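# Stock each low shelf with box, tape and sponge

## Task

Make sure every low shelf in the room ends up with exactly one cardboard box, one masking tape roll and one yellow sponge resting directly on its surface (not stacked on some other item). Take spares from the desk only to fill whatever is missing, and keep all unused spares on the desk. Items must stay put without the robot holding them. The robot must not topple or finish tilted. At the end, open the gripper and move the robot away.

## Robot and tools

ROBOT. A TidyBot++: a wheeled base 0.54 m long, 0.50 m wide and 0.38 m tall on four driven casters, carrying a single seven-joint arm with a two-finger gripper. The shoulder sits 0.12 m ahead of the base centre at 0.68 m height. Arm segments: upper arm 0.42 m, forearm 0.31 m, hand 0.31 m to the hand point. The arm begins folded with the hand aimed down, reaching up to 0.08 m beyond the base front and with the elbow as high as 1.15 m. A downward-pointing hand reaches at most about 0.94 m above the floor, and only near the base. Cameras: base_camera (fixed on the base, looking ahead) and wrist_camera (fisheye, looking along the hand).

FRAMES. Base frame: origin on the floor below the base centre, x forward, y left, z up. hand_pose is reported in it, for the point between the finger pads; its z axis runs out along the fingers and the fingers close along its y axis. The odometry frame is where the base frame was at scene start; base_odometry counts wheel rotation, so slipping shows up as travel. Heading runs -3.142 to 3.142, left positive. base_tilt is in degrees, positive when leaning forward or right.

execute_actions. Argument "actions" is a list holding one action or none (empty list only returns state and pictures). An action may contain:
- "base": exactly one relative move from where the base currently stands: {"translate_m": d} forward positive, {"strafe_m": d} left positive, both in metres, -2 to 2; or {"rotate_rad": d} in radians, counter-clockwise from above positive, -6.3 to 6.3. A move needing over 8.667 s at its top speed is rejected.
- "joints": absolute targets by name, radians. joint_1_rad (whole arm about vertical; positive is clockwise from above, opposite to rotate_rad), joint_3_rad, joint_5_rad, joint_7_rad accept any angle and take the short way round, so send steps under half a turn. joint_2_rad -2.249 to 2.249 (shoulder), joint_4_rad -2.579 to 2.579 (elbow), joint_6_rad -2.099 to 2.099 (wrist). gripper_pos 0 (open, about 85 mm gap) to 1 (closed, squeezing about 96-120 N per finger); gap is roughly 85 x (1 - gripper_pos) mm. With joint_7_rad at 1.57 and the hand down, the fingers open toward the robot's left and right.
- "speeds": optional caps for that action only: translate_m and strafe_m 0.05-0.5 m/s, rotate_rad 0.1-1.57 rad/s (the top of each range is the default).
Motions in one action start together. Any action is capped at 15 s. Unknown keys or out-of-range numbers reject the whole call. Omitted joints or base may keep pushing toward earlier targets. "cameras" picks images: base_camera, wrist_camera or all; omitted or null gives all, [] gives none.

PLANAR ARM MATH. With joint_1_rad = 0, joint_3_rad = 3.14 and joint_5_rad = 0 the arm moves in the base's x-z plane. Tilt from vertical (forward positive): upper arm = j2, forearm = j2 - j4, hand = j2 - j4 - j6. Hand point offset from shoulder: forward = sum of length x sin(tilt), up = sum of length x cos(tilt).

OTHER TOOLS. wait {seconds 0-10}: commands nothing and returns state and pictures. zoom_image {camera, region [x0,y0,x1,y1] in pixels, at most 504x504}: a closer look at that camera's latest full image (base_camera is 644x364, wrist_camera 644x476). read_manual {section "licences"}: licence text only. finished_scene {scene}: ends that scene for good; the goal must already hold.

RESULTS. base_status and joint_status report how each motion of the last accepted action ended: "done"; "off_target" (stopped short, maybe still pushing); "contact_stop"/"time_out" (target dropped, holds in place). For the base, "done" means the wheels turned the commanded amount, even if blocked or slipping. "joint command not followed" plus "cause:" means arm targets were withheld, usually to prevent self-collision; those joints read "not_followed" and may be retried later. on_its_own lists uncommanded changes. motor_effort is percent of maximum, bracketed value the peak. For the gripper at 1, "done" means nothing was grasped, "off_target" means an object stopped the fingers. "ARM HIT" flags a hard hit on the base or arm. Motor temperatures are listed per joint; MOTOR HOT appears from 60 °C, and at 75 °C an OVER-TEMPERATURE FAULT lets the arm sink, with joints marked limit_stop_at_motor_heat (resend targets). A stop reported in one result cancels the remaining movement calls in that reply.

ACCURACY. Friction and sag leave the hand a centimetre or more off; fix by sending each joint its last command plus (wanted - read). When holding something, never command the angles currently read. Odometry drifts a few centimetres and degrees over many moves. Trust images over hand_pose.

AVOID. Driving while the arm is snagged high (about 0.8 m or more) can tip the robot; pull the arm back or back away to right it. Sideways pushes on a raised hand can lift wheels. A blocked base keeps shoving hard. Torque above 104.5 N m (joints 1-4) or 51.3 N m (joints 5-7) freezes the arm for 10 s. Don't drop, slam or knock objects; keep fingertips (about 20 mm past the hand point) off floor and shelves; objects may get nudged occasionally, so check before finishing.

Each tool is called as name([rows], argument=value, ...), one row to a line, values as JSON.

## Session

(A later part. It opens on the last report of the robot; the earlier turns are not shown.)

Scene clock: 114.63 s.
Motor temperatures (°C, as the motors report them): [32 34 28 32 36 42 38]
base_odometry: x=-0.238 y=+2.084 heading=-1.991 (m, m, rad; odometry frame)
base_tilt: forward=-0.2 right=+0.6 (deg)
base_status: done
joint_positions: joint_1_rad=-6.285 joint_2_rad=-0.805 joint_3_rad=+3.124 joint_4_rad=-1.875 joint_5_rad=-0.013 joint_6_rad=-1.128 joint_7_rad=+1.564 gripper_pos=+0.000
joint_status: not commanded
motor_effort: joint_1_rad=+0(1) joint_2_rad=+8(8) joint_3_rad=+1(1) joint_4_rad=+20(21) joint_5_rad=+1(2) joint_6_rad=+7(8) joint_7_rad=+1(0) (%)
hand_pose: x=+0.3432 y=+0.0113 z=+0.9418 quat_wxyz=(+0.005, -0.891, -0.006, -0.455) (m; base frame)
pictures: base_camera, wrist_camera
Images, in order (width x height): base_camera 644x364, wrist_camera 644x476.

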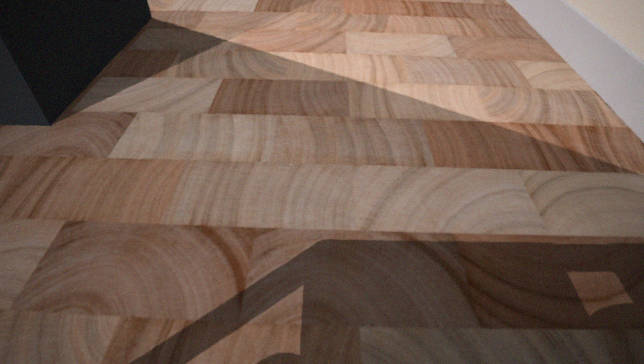

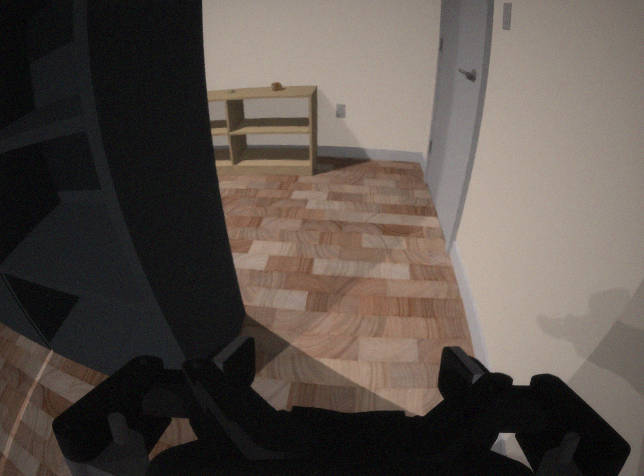

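execute_actions([
  {"base":{"translate_m":1.9}},
], cameras=[])

execute_actions([
  {"base":{"rotate_rad":1.57}},
])

execute_actions([
  {"base":{"translate_m":1.85}},
], cameras=[])

execute_actions([
  {"base":{"strafe_m":-0.35}},
])

Scene clock: 123.93 s.
Motor temperatures (°C, as the motors report them): [32 34 28 32 36 43 38]
base_odometry: x=-1.014 y=+0.350 heading=-1.991 (m, m, rad; odometry frame)
base_tilt: forward=-0.2 right=+0.6 (deg)
base_status: done
joint_positions: joint_1_rad=-6.285 joint_2_rad=-0.800 joint_3_rad=+3.124 joint_4_rad=-1.876 joint_5_rad=-0.013 joint_6_rad=-1.127 joint_7_rad=+1.564 gripper_pos=+0.000
joint_status: not commanded
motor_effort: joint_1_rad=+0(0) joint_2_rad=+7(12) joint_3_rad=+1(1) joint_4_rad=+21(21) joint_5_rad=+1(1) joint_6_rad=+7(8) joint_7_rad=+0(1) (%)
hand_pose: x=+0.3448 y=+0.0113 z=+0.9402 quat_wxyz=(+0.005, -0.892, -0.006, -0.452) (m; base frame)
pictures: none
No camera images: the call's "cameras" was empty. Leave "cameras" out to get every camera's image.

Scene clock: 126.23 s.
Motor temperatures (°C, as the motors report them): [32 34 28 32 36 43 38]
base_odometry: x=-1.014 y=+0.350 heading=-0.422 (m, m, rad; odometry frame)
base_tilt: forward=-0.2 right=+0.6 (deg)
base_status: done
joint_positions: joint_1_rad=-6.285 joint_2_rad=-0.800 joint_3_rad=+3.124 joint_4_rad=-1.876 joint_5_rad=-0.013 joint_6_rad=-1.127 joint_7_rad=+1.564 gripper_pos=+0.000
joint_status: not commanded
motor_effort: joint_1_rad=+0(1) joint_2_rad=+8(8) joint_3_rad=+0(1) joint_4_rad=+21(21) joint_5_rad=+1(1) joint_6_rad=+7(7) joint_7_rad=+1(1) (%)
hand_pose: x=+0.3448 y=+0.0112 z=+0.9402 quat_wxyz=(+0.005, -0.892, -0.006, -0.452) (m; base frame)
pictures: base_camera, wrist_camera
Images, in order (width x height): base_camera 644x364, wrist_camera 644x476.

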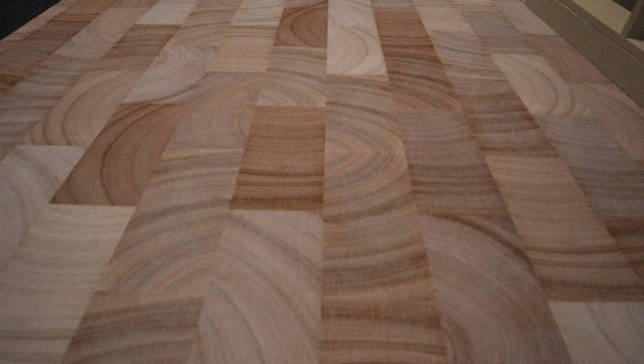

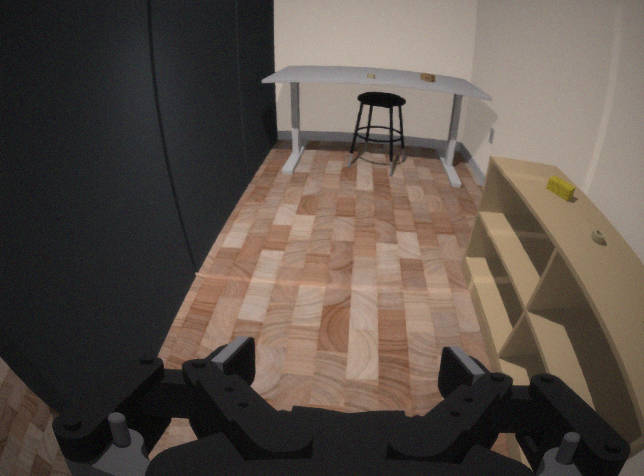

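Scene clock: 131.23 s.
Motor temperatures (°C, as the motors report them): [32 34 28 32 36 43 38]
base_odometry: x=+0.675 y=-0.407 heading=-0.421 (m, m, rad; odometry frame)
base_tilt: forward=-0.2 right=+0.6 (deg)
base_status: done
joint_positions: joint_1_rad=-6.285 joint_2_rad=-0.799 joint_3_rad=+3.124 joint_4_rad=-1.877 joint_5_rad=-0.013 joint_6_rad=-1.126 joint_7_rad=+1.564 gripper_pos=+0.000
joint_status: not commanded
motor_effort: joint_1_rad=+0(0) joint_2_rad=+7(11) joint_3_rad=+1(0) joint_4_rad=+21(21) joint_5_rad=+1(1) joint_6_rad=+7(8) joint_7_rad=+0(0) (%)
hand_pose: x=+0.3452 y=+0.0112 z=+0.9397 quat_wxyz=(+0.005, -0.892, -0.006, -0.452) (m; base frame)
pictures: none
No camera images: the call's "cameras" was empty. Leave "cameras" out to get every camera's image.

Scene clock: 133.27 s.
Motor temperatures (°C, as the motors report them): [32 34 28 32 36 43 38]
base_odometry: x=+0.532 y=-0.726 heading=-0.421 (m, m, rad; odometry frame)
base_tilt: forward=-0.2 right=+0.6 (deg)
base_status: done
joint_positions: joint_1_rad=-6.285 joint_2_rad=-0.799 joint_3_rad=+3.126 joint_4_rad=-1.877 joint_5_rad=-0.013 joint_6_rad=-1.126 joint_7_rad=+1.564 gripper_pos=+0.000
joint_status: not commanded
motor_effort: joint_1_rad=+0(1) joint_2_rad=+7(9) joint_3_rad=+1(2) joint_4_rad=+21(21) joint_5_rad=+1(1) joint_6_rad=+7(7) joint_7_rad=+0(0) (%)
hand_pose: x=+0.3452 y=+0.0106 z=+0.9397 quat_wxyz=(+0.006, -0.892, -0.005, -0.452) (m; base frame)
pictures: base_camera, wrist_camera
Images, in order (width x height): base_camera 644x364, wrist_camera 644x476.

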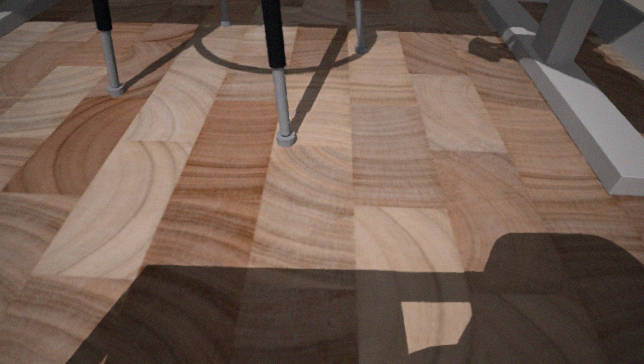

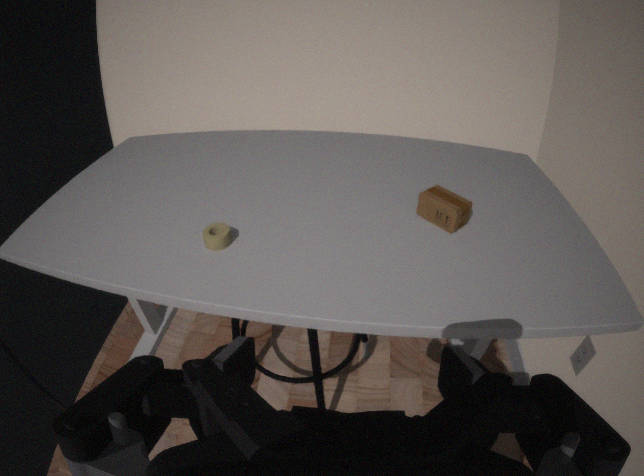

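execute_actions([
  {"base":{"translate_m":0.25},"speeds":{"translate_m":0.15},"joints":{"joint_1_rad":-5.82,"joint_2_rad":0.40,"joint_4_rad":-0.78,"joint_6_rad":-1.97,"joint_7_rad":3.0}},
])

Scene clock: 139.90 s.
Motor temperatures (°C, as the motors report them): [32 34 28 32 36 43 38]
base_odometry: x=+0.760 y=-0.829 heading=-0.421 (m, m, rad; odometry frame)
base_tilt: forward=-0.2 right=+0.6 (deg)
base_status: done
joint_positions: joint_1_rad=-5.836 joint_2_rad=+0.402 joint_3_rad=+3.126 joint_4_rad=-0.809 joint_5_rad=-0.013 joint_6_rad=-1.940 joint_7_rad=+2.965 gripper_pos=+0.000
joint_status: all done
motor_effort: joint_1_rad=+0(0) joint_2_rad=-29(34) joint_3_rad=+0(1) joint_4_rad=+17(22) joint_5_rad=+1(1) joint_6_rad=+0(8) joint_7_rad=+0(0) (%)
hand_pose: x=+0.5344 y=-0.1877 z=+0.8687 quat_wxyz=(+0.009, -0.886, -0.464, -0.004) (m; base frame)
pictures: base_camera, wrist_camera
Images, in order (width x height): base_camera 644x364, wrist_camera 644x476.

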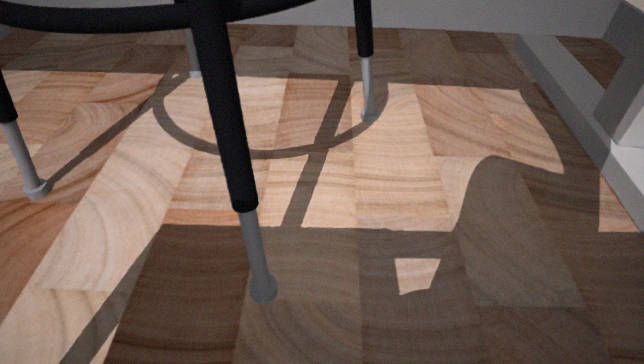

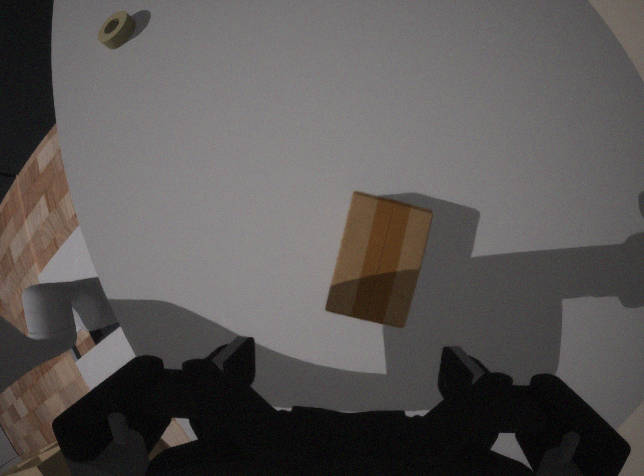

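execute_actions([
  {"joints":{"joint_1_rad":-5.93,"joint_2_rad":0.465,"joint_4_rad":-0.885,"joint_6_rad":-1.785,"joint_7_rad":2.61}},
], cameras=["wrist_camera"])

Scene clock: 144.60 s.
Motor temperatures (°C, as the motors report them): [32 34 28 32 36 43 38]
base_odometry: x=+0.760 y=-0.829 heading=-0.421 (m, m, rad; odometry frame)
base_tilt: forward=-0.1 right=+0.6 (deg)
base_status: not commanded
joint_positions: joint_1_rad=-5.924 joint_2_rad=+0.468 joint_3_rad=+3.126 joint_4_rad=-0.863 joint_5_rad=-0.013 joint_6_rad=-1.808 joint_7_rad=+2.636 gripper_pos=+0.000
joint_status: all done
motor_effort: joint_1_rad=+0(2) joint_2_rad=-32(36) joint_3_rad=-1(1) joint_4_rad=+18(19) joint_5_rad=+1(0) joint_6_rad=+0(1) joint_7_rad=+0(1) (%)
hand_pose: x=+0.5871 y=-0.1636 z=+0.8210 quat_wxyz=(+0.006, -0.935, -0.354, -0.008) (m; base frame)
pictures: wrist_camera
Images, in order (width x height): wrist_camera 644x476.

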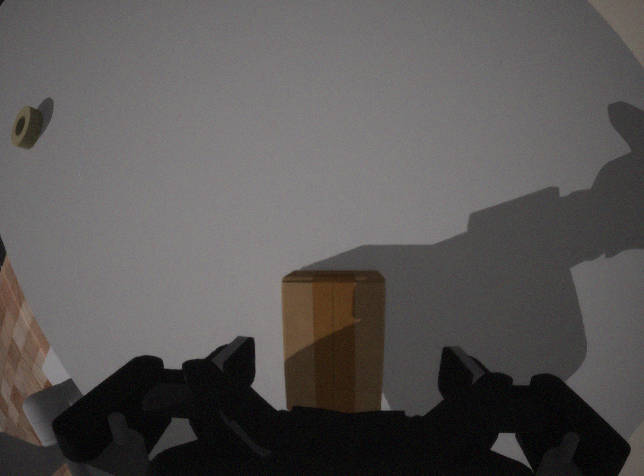

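execute_actions([
  {"joints":{"joint_2_rad":0.423,"joint_4_rad":-1.14,"joint_6_rad":-1.56}},
], cameras=["wrist_camera"])

execute_actions([
  {"joints":{"gripper_pos":1}},
], cameras=[])

execute_actions([
  {"joints":{"joint_2_rad":-0.1,"joint_4_rad":-1.3,"joint_6_rad":-1.7}},
], cameras=["wrist_camera"])

execute_actions([
  {"base":{"strafe_m":0.45},"joints":{"joint_1_rad":-6.3,"joint_2_rad":-0.8,"joint_4_rad":-1.9,"joint_6_rad":-0.95,"joint_7_rad":1.55}},
])

Scene clock: 150.10 s.
Motor temperatures (°C, as the motors report them): [32 34 28 32 36 43 38]
base_odometry: x=+0.760 y=-0.829 heading=-0.421 (m, m, rad; odometry frame)
base_tilt: forward=-0.2 right=+0.6 (deg)
base_status: not commanded
joint_positions: joint_1_rad=-5.924 joint_2_rad=+0.436 joint_3_rad=+3.126 joint_4_rad=-1.116 joint_5_rad=-0.013 joint_6_rad=-1.589 joint_7_rad=+2.636 gripper_pos=+0.000
joint_status: all done
motor_effort: joint_1_rad=+0(0) joint_2_rad=-32(33) joint_3_rad=+0(1) joint_4_rad=+18(19) joint_5_rad=+1(0) joint_6_rad=+0(0) joint_7_rad=+1(1) (%)
hand_pose: x=+0.5837 y=-0.1617 z=+0.7580 quat_wxyz=(+0.007, -0.936, -0.353, -0.007) (m; base frame)
pictures: wrist_camera
Images, in order (width x height): wrist_camera 644x476.

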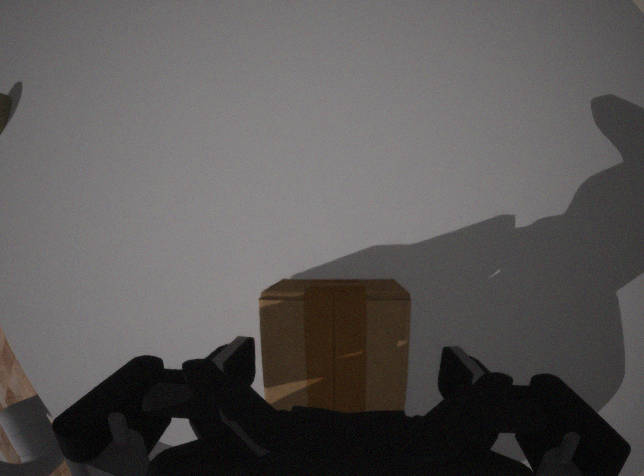

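Scene clock: 151.20 s.
Motor temperatures (°C, as the motors report them): [32 34 28 32 36 43 38]
base_odometry: x=+0.760 y=-0.829 heading=-0.421 (m, m, rad; odometry frame)
base_tilt: forward=-0.2 right=+0.6 (deg)
base_status: not commanded
joint_positions: joint_1_rad=-5.924 joint_2_rad=+0.429 joint_3_rad=+3.126 joint_4_rad=-1.119 joint_5_rad=-0.013 joint_6_rad=-1.589 joint_7_rad=+2.636 gripper_pos=+0.357
joint_status: gripper_pos off_target (ended at +0.357, target +1.000)
motor_effort: joint_1_rad=+0(0) joint_2_rad=-32(33) joint_3_rad=+0(0) joint_4_rad=+19(19) joint_5_rad=+1(1) joint_6_rad=+0(0) joint_7_rad=+1(1) (%)
hand_pose: x=+0.5826 y=-0.1613 z=+0.7605 quat_wxyz=(+0.006, -0.936, -0.353, -0.008) (m; base frame)
pictures: none
No camera images: the call's "cameras" was empty. Leave "cameras" out to get every camera's image.

Scene clock: 152.93 s.
Motor temperatures (°C, as the motors report them): [32 34 28 32 36 42 38]
base_odometry: x=+0.760 y=-0.829 heading=-0.421 (m, m, rad; odometry frame)
base_tilt: forward=-0.2 right=+0.6 (deg)
base_status: not commanded
joint_positions: joint_1_rad=-5.924 joint_2_rad=-0.100 joint_3_rad=+3.126 joint_4_rad=-1.274 joint_5_rad=-0.013 joint_6_rad=-1.674 joint_7_rad=+2.636 gripper_pos=+0.357
joint_status: all done
motor_effort: joint_1_rad=+0(0) joint_2_rad=-14(34) joint_3_rad=+0(1) joint_4_rad=+19(19) joint_5_rad=+1(1) joint_6_rad=+3(3) joint_7_rad=+1(0) (%)
hand_pose: x=+0.4391 y=-0.1084 z=+0.9238 quat_wxyz=(-0.090, -0.925, -0.351, -0.115) (m; base frame)
pictures: wrist_camera
Images, in order (width x height): wrist_camera 644x476.

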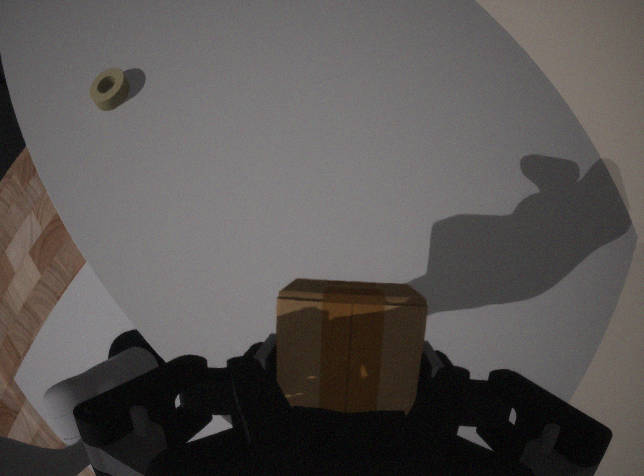

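Scene clock: 155.20 s.
Motor temperatures (°C, as the motors report them): [32 34 28 32 36 43 38]
base_odometry: x=+0.944 y=-0.418 heading=-0.422 (m, m, rad; odometry frame)
base_tilt: forward=-0.2 right=+0.6 (deg)
base_status: done
joint_positions: joint_1_rad=-6.282 joint_2_rad=-0.793 joint_3_rad=+3.122 joint_4_rad=-1.878 joint_5_rad=-0.014 joint_6_rad=-0.984 joint_7_rad=+1.584 gripper_pos=+0.357
joint_status: all done
motor_effort: joint_1_rad=+0(1) joint_2_rad=+6(15) joint_3_rad=+0(3) joint_4_rad=+22(23) joint_5_rad=+1(3) joint_6_rad=+9(8) joint_7_rad=+0(0) (%)
hand_pose: x=+0.3704 y=+0.0122 z=+0.9744 quat_wxyz=(+0.001, -0.860, -0.014, -0.510) (m; base frame)
pictures: base_camera, wrist_camera
Images, in order (width x height): base_camera 644x364, wrist_camera 644x476.

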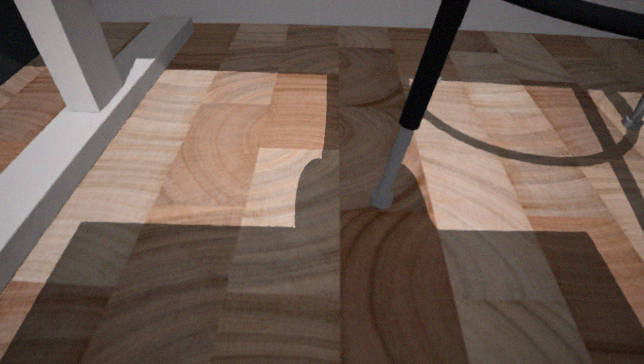

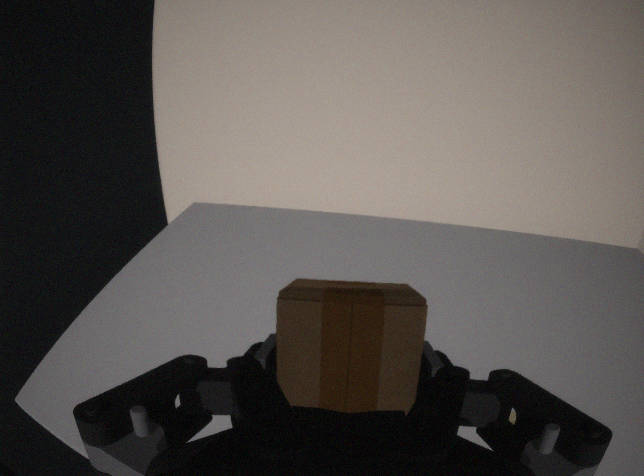

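Need 2.1 back.

execute_actions([
  {"base":{"translate_m":-2.0}},
], cameras=[])

execute_actions([
  {"base":{"rotate_rad":1.57}},
], cameras=[])

execute_actions([
  {"base":{"strafe_m":0.1}},
])

Scene clock: 163.77 s.
Motor temperatures (°C, as the motors report them): [32 34 28 32 36 43 38]
base_odometry: x=-0.881 y=+0.401 heading=-0.422 (m, m, rad; odometry frame)
base_tilt: forward=-0.2 right=+0.6 (deg)
base_status: done
joint_positions: joint_1_rad=-6.282 joint_2_rad=-0.798 joint_3_rad=+3.122 joint_4_rad=-1.880 joint_5_rad=-0.014 joint_6_rad=-0.982 joint_7_rad=+1.584 gripper_pos=+0.357
joint_status: not commanded
motor_effort: joint_1_rad=+0(0) joint_2_rad=+7(9) joint_3_rad=+1(1) joint_4_rad=+22(23) joint_5_rad=+1(1) joint_6_rad=+9(9) joint_7_rad=+1(1) (%)
hand_pose: x=+0.3692 y=+0.0123 z=+0.9755 quat_wxyz=(+0.001, -0.858, -0.014, -0.513) (m; base frame)
pictures: none
No camera images: the call's "cameras" was empty. Leave "cameras" out to get every camera's image.

Scene clock: 166.07 s.
Motor temperatures (°C, as the motors report them): [32 34 28 32 36 43 38]
base_odometry: x=-0.881 y=+0.401 heading=+1.148 (m, m, rad; odometry frame)
base_tilt: forward=-0.2 right=+0.6 (deg)
base_status: done
joint_positions: joint_1_rad=-6.285 joint_2_rad=-0.798 joint_3_rad=+3.122 joint_4_rad=-1.880 joint_5_rad=-0.014 joint_6_rad=-0.982 joint_7_rad=+1.584 gripper_pos=+0.357
joint_status: not commanded
motor_effort: joint_1_rad=+0(1) joint_2_rad=+7(8) joint_3_rad=+1(1) joint_4_rad=+22(23) joint_5_rad=+1(1) joint_6_rad=+9(9) joint_7_rad=+1(1) (%)
hand_pose: x=+0.3692 y=+0.0130 z=+0.9755 quat_wxyz=(+0.002, -0.858, -0.016, -0.513) (m; base frame)
pictures: none
No camera images: the call's "cameras" was empty. Leave "cameras" out to get every camera's image.

Scene clock: 167.30 s.
Motor temperatures (°C, as the motors report them): [32 34 28 32 36 43 38]
base_odometry: x=-0.972 y=+0.442 heading=+1.148 (m, m, rad; odometry frame)
base_tilt: forward=-0.2 right=+0.6 (deg)
base_status: done
joint_positions: joint_1_rad=-6.286 joint_2_rad=-0.798 joint_3_rad=+3.121 joint_4_rad=-1.880 joint_5_rad=-0.014 joint_6_rad=-0.982 joint_7_rad=+1.584 gripper_pos=+0.357
joint_status: not commanded
motor_effort: joint_1_rad=+0(1) joint_2_rad=+7(7) joint_3_rad=+0(3) joint_4_rad=+22(22) joint_5_rad=+1(1) joint_6_rad=+8(9) joint_7_rad=+0(0) (%)
hand_pose: x=+0.3691 y=+0.0135 z=+0.9755 quat_wxyz=(+0.002, -0.858, -0.016, -0.513) (m; base frame)
pictures: base_camera, wrist_camera
Images, in order (width x height): base_camera 644x364, wrist_camera 644x476.

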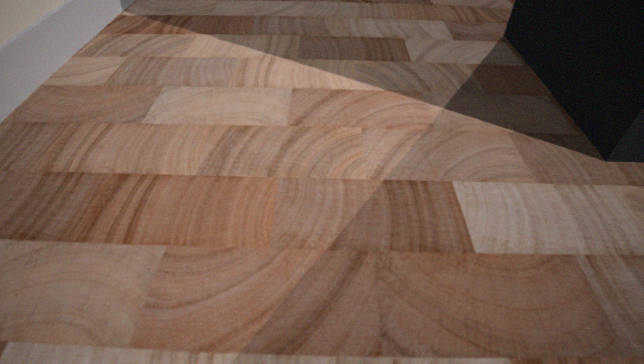

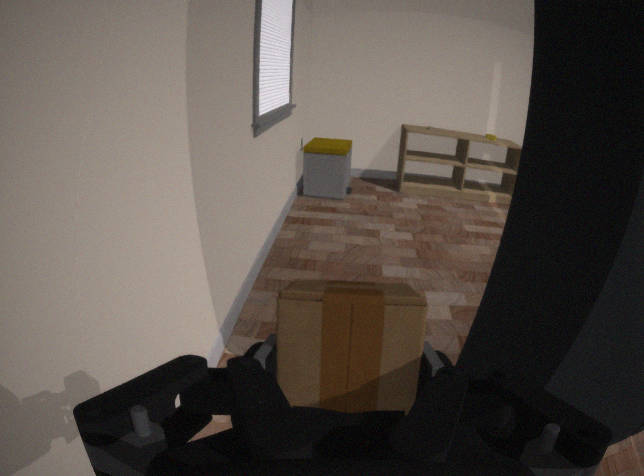

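execute_actions([
  {"base":{"translate_m":1.85}},
], cameras=[])

execute_actions([
  {"base":{"strafe_m":-1.1}},
])

Scene clock: 173.90 s.
Motor temperatures (°C, as the motors report them): [32 34 28 32 36 43 38]
base_odometry: x=-0.214 y=+2.129 heading=+1.148 (m, m, rad; odometry frame)
base_tilt: forward=-0.2 right=+0.6 (deg)
base_status: done
joint_positions: joint_1_rad=-6.286 joint_2_rad=-0.796 joint_3_rad=+3.121 joint_4_rad=-1.881 joint_5_rad=-0.014 joint_6_rad=-0.981 joint_7_rad=+1.584 gripper_pos=+0.357
joint_status: not commanded
motor_effort: joint_1_rad=+0(0) joint_2_rad=+7(10) joint_3_rad=+1(1) joint_4_rad=+22(23) joint_5_rad=+1(1) joint_6_rad=+9(9) joint_7_rad=+1(1) (%)
hand_pose: x=+0.3698 y=+0.0135 z=+0.9747 quat_wxyz=(+0.002, -0.859, -0.016, -0.512) (m; base frame)
pictures: none
No camera images: the call's "cameras" was empty. Leave "cameras" out to get every camera's image.

Scene clock: 177.47 s.
Motor temperatures (°C, as the motors report them): [32 34 28 32 36 43 38]
base_odometry: x=+0.790 y=+1.679 heading=+1.148 (m, m, rad; odometry frame)
base_tilt: forward=-0.2 right=+0.6 (deg)
base_status: done
joint_positions: joint_1_rad=-6.286 joint_2_rad=-0.796 joint_3_rad=+3.122 joint_4_rad=-1.881 joint_5_rad=-0.014 joint_6_rad=-0.980 joint_7_rad=+1.584 gripper_pos=+0.357
joint_status: not commanded
motor_effort: joint_1_rad=+0(1) joint_2_rad=+6(8) joint_3_rad=+1(2) joint_4_rad=+22(23) joint_5_rad=+1(2) joint_6_rad=+9(9) joint_7_rad=+1(1) (%)
hand_pose: x=+0.3699 y=+0.0132 z=+0.9748 quat_wxyz=(+0.002, -0.859, -0.016, -0.512) (m; base frame)
pictures: base_camera, wrist_camera
Images, in order (width x height): base_camera 644x364, wrist_camera 644x476.

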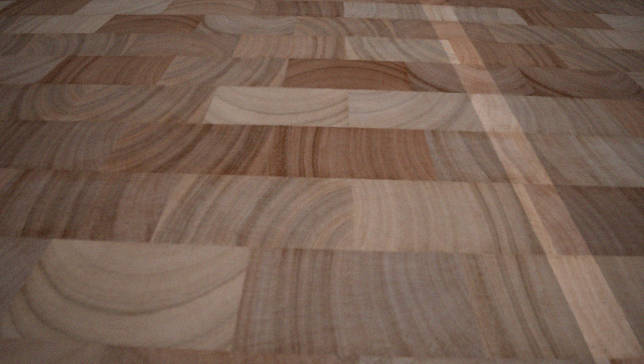

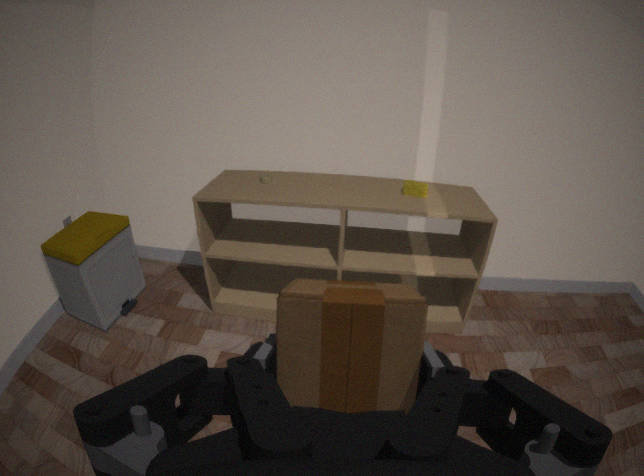

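execute_actions([
  {"base":{"translate_m":0.95},"joints":{"joint_2_rad":-0.1,"joint_4_rad":-1.3,"joint_6_rad":-1.5}},
])

Scene clock: 184.83 s.
Motor temperatures (°C, as the motors report them): [32 34 28 32 36 43 38]
base_odometry: x=+1.180 y=+2.545 heading=+1.148 (m, m, rad; odometry frame)
base_tilt: forward=-0.2 right=+0.6 (deg)
base_status: done
joint_positions: joint_1_rad=-6.286 joint_2_rad=-0.093 joint_3_rad=+3.122 joint_4_rad=-1.331 joint_5_rad=-0.014 joint_6_rad=-1.472 joint_7_rad=+1.584 gripper_pos=+0.357
joint_status: all done
motor_effort: joint_1_rad=+0(0) joint_2_rad=-15(17) joint_3_rad=+1(0) joint_4_rad=+20(23) joint_5_rad=+1(1) joint_6_rad=+4(10) joint_7_rad=+1(1) (%)
hand_pose: x=+0.5068 y=+0.0148 z=+0.9208 quat_wxyz=(+0.007, -0.977, -0.018, -0.214) (m; base frame)
pictures: base_camera, wrist_camera
Images, in order (width x height): base_camera 644x364, wrist_camera 644x476.

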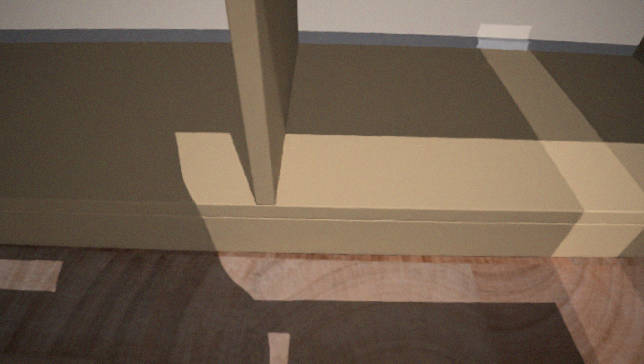

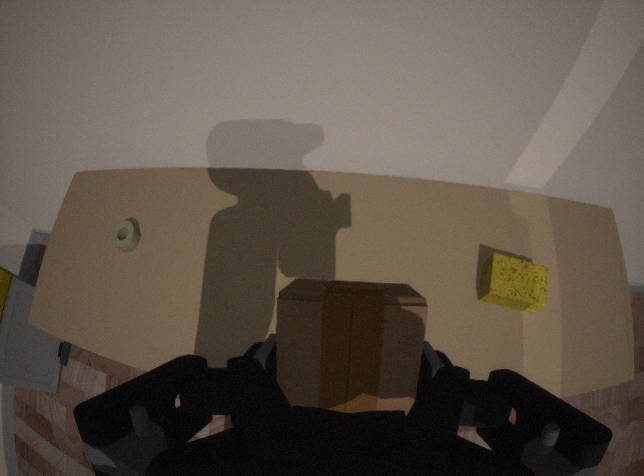

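Edge at ~0.47; advance 0.11. Contact expected at z≈0.65.

execute_actions([
  {"base":{"translate_m":0.11}},
], cameras=["base_camera"])

execute_actions([
  {"joints":{"joint_2_rad":0.255,"joint_4_rad":-1.68,"joint_6_rad":-1.19}},
], cameras=[])

execute_actions([
  {"joints":{"joint_2_rad":0.285,"joint_4_rad":-1.735,"joint_6_rad":-1.11}},
], cameras=["wrist_camera"])

Scene clock: 190.03 s.
Motor temperatures (°C, as the motors report them): [32 34 28 32 36 43 38]
base_odometry: x=+1.225 y=+2.646 heading=+1.148 (m, m, rad; odometry frame)
base_tilt: forward=-0.2 right=+0.6 (deg)
base_status: done
joint_positions: joint_1_rad=-6.286 joint_2_rad=-0.091 joint_3_rad=+3.122 joint_4_rad=-1.330 joint_5_rad=-0.014 joint_6_rad=-1.475 joint_7_rad=+1.584 gripper_pos=+0.357
joint_status: not commanded
motor_effort: joint_1_rad=+0(0) joint_2_rad=-15(19) joint_3_rad=+0(0) joint_4_rad=+20(21) joint_5_rad=+1(0) joint_6_rad=+4(5) joint_7_rad=+1(0) (%)
hand_pose: x=+0.5067 y=+0.0148 z=+0.9200 quat_wxyz=(+0.007, -0.977, -0.018, -0.212) (m; base frame)
pictures: base_camera
Images, in order (width x height): base_camera 644x364.

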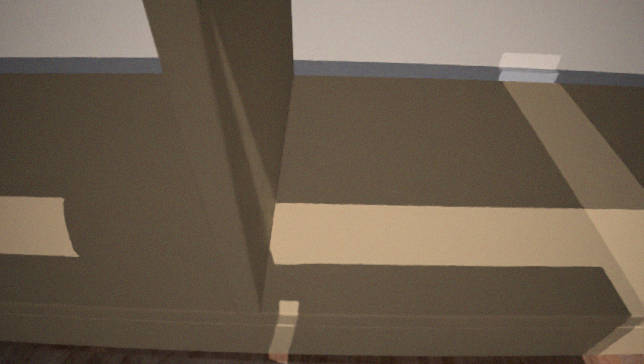

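Scene clock: 191.73 s.
Motor temperatures (°C, as the motors report them): [32 34 28 32 36 43 38]
base_odometry: x=+1.225 y=+2.646 heading=+1.148 (m, m, rad; odometry frame)
base_tilt: forward=-0.1 right=+0.6 (deg)
base_status: not commanded
joint_positions: joint_1_rad=-6.286 joint_2_rad=+0.262 joint_3_rad=+3.122 joint_4_rad=-1.665 joint_5_rad=-0.014 joint_6_rad=-1.219 joint_7_rad=+1.584 gripper_pos=+0.357
joint_status: all done
motor_effort: joint_1_rad=+0(0) joint_2_rad=-26(30) joint_3_rad=-1(1) joint_4_rad=+18(21) joint_5_rad=+1(1) joint_6_rad=+0(5) joint_7_rad=+0(0) (%)
hand_pose: x=+0.5209 y=+0.0143 z=+0.6674 quat_wxyz=(+0.009, -1.000, -0.015, +0.002) (m; base frame)
pictures: none
No camera images: the call's "cameras" was empty. Leave "cameras" out to get every camera's image.

Scene clock: 192.67 s.
Motor temperatures (°C, as the motors report them): [32 34 28 32 36 43 38]
base_odometry: x=+1.225 y=+2.646 heading=+1.148 (m, m, rad; odometry frame)
base_tilt: forward=-0.2 right=+0.6 (deg)
base_status: not commanded
joint_positions: joint_1_rad=-6.286 joint_2_rad=+0.274 joint_3_rad=+3.122 joint_4_rad=-1.711 joint_5_rad=-0.014 joint_6_rad=-1.140 joint_7_rad=+1.584 gripper_pos=+0.357
joint_status: all done
motor_effort: joint_1_rad=+0(1) joint_2_rad=-22(26) joint_3_rad=-1(1) joint_4_rad=+14(18) joint_5_rad=+0(0) joint_6_rad=+0(3) joint_7_rad=+0(1) (%)
hand_pose: x=+0.5253 y=+0.0143 z=+0.6494 quat_wxyz=(+0.009, -1.000, -0.014, -0.008) (m; base frame)
pictures: wrist_camera
Images, in order (width x height): wrist_camera 644x476.

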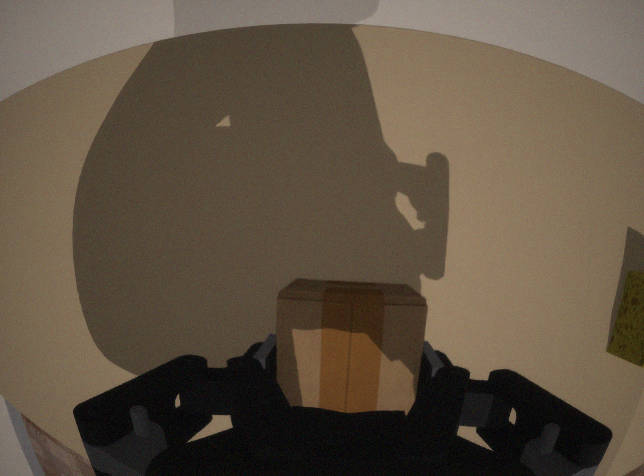

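execute_actions([
  {"joints":{"joint_2_rad":0.27,"joint_4_rad":-1.71,"gripper_pos":0}},
], cameras=[])

execute_actions([
  {"joints":{"joint_2_rad":-0.1,"joint_4_rad":-1.5,"joint_6_rad":-1.6}},
], cameras=[])

execute_actions([
  {"base":{"translate_m":-0.4},"joints":{"joint_6_rad":-1.2}},
], cameras=["wrist_camera"])

Scene clock: 197.13 s.
Motor temperatures (°C, as the motors report them): [32 34 28 32 36 43 38]
base_odometry: x=+1.225 y=+2.646 heading=+1.148 (m, m, rad; odometry frame)
base_tilt: forward=-0.2 right=+0.6 (deg)
base_status: not commanded
joint_positions: joint_1_rad=-6.286 joint_2_rad=+0.272 joint_3_rad=+3.122 joint_4_rad=-1.711 joint_5_rad=-0.014 joint_6_rad=-1.140 joint_7_rad=+1.584 gripper_pos=+0.000
joint_status: all done
motor_effort: joint_1_rad=+0(0) joint_2_rad=-25(26) joint_3_rad=+0(1) joint_4_rad=+17(17) joint_5_rad=+1(1) joint_6_rad=+0(1) joint_7_rad=+1(1) (%)
hand_pose: x=+0.5253 y=+0.0143 z=+0.6498 quat_wxyz=(+0.009, -1.000, -0.014, -0.009) (m; base frame)
pictures: none
No camera images: the call's "cameras" was empty. Leave "cameras" out to get every camera's image.

Scene clock: 198.80 s.
Motor temperatures (°C, as the motors report them): [32 34 28 32 36 43 38]
base_odometry: x=+1.225 y=+2.646 heading=+1.148 (m, m, rad; odometry frame)
base_tilt: forward=-0.2 right=+0.6 (deg)
base_status: not commanded
joint_positions: joint_1_rad=-6.286 joint_2_rad=-0.104 joint_3_rad=+3.122 joint_4_rad=-1.524 joint_5_rad=-0.014 joint_6_rad=-1.575 joint_7_rad=+1.584 gripper_pos=+0.000
joint_status: all done
motor_effort: joint_1_rad=+0(0) joint_2_rad=-14(27) joint_3_rad=-1(1) joint_4_rad=+19(19) joint_5_rad=+1(1) joint_6_rad=+1(1) joint_7_rad=+0(1) (%)
hand_pose: x=+0.4311 y=+0.0130 z=+0.8396 quat_wxyz=(+0.006, -0.997, -0.018, -0.073) (m; base frame)
pictures: none
No camera images: the call's "cameras" was empty. Leave "cameras" out to get every camera's image.

Scene clock: 201.00 s.
Motor temperatures (°C, as the motors report them): [32 34 28 32 36 43 38]
base_odometry: x=+1.061 y=+2.281 heading=+1.149 (m, m, rad; odometry frame)
base_tilt: forward=-0.2 right=+0.6 (deg)
base_status: done
joint_positions: joint_1_rad=-6.287 joint_2_rad=-0.106 joint_3_rad=+3.123 joint_4_rad=-1.519 joint_5_rad=-0.015 joint_6_rad=-1.202 joint_7_rad=+1.584 gripper_pos=+0.000
joint_status: all done
motor_effort: joint_1_rad=+0(2) joint_2_rad=-15(18) joint_3_rad=-1(0) joint_4_rad=+21(22) joint_5_rad=+1(1) joint_6_rad=+4(5) joint_7_rad=+1(0) (%)
hand_pose: x=+0.5407 y=+0.0158 z=+0.8803 quat_wxyz=(+0.008, -0.965, -0.017, -0.260) (m; base frame)
pictures: wrist_camera
Images, in order (width x height): wrist_camera 644x476.

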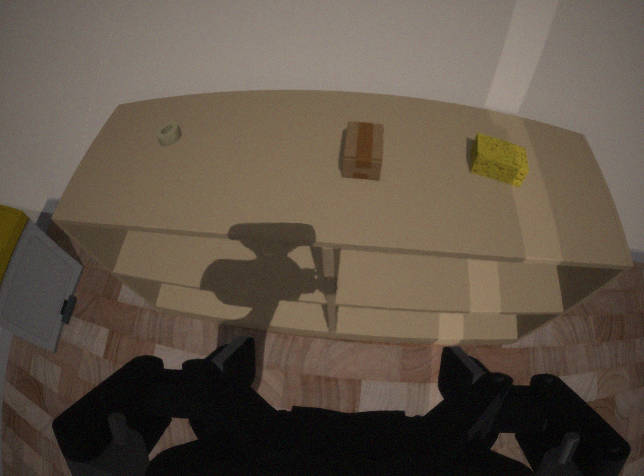

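finished_scene(scene=2)

The scene is finished: the task was done.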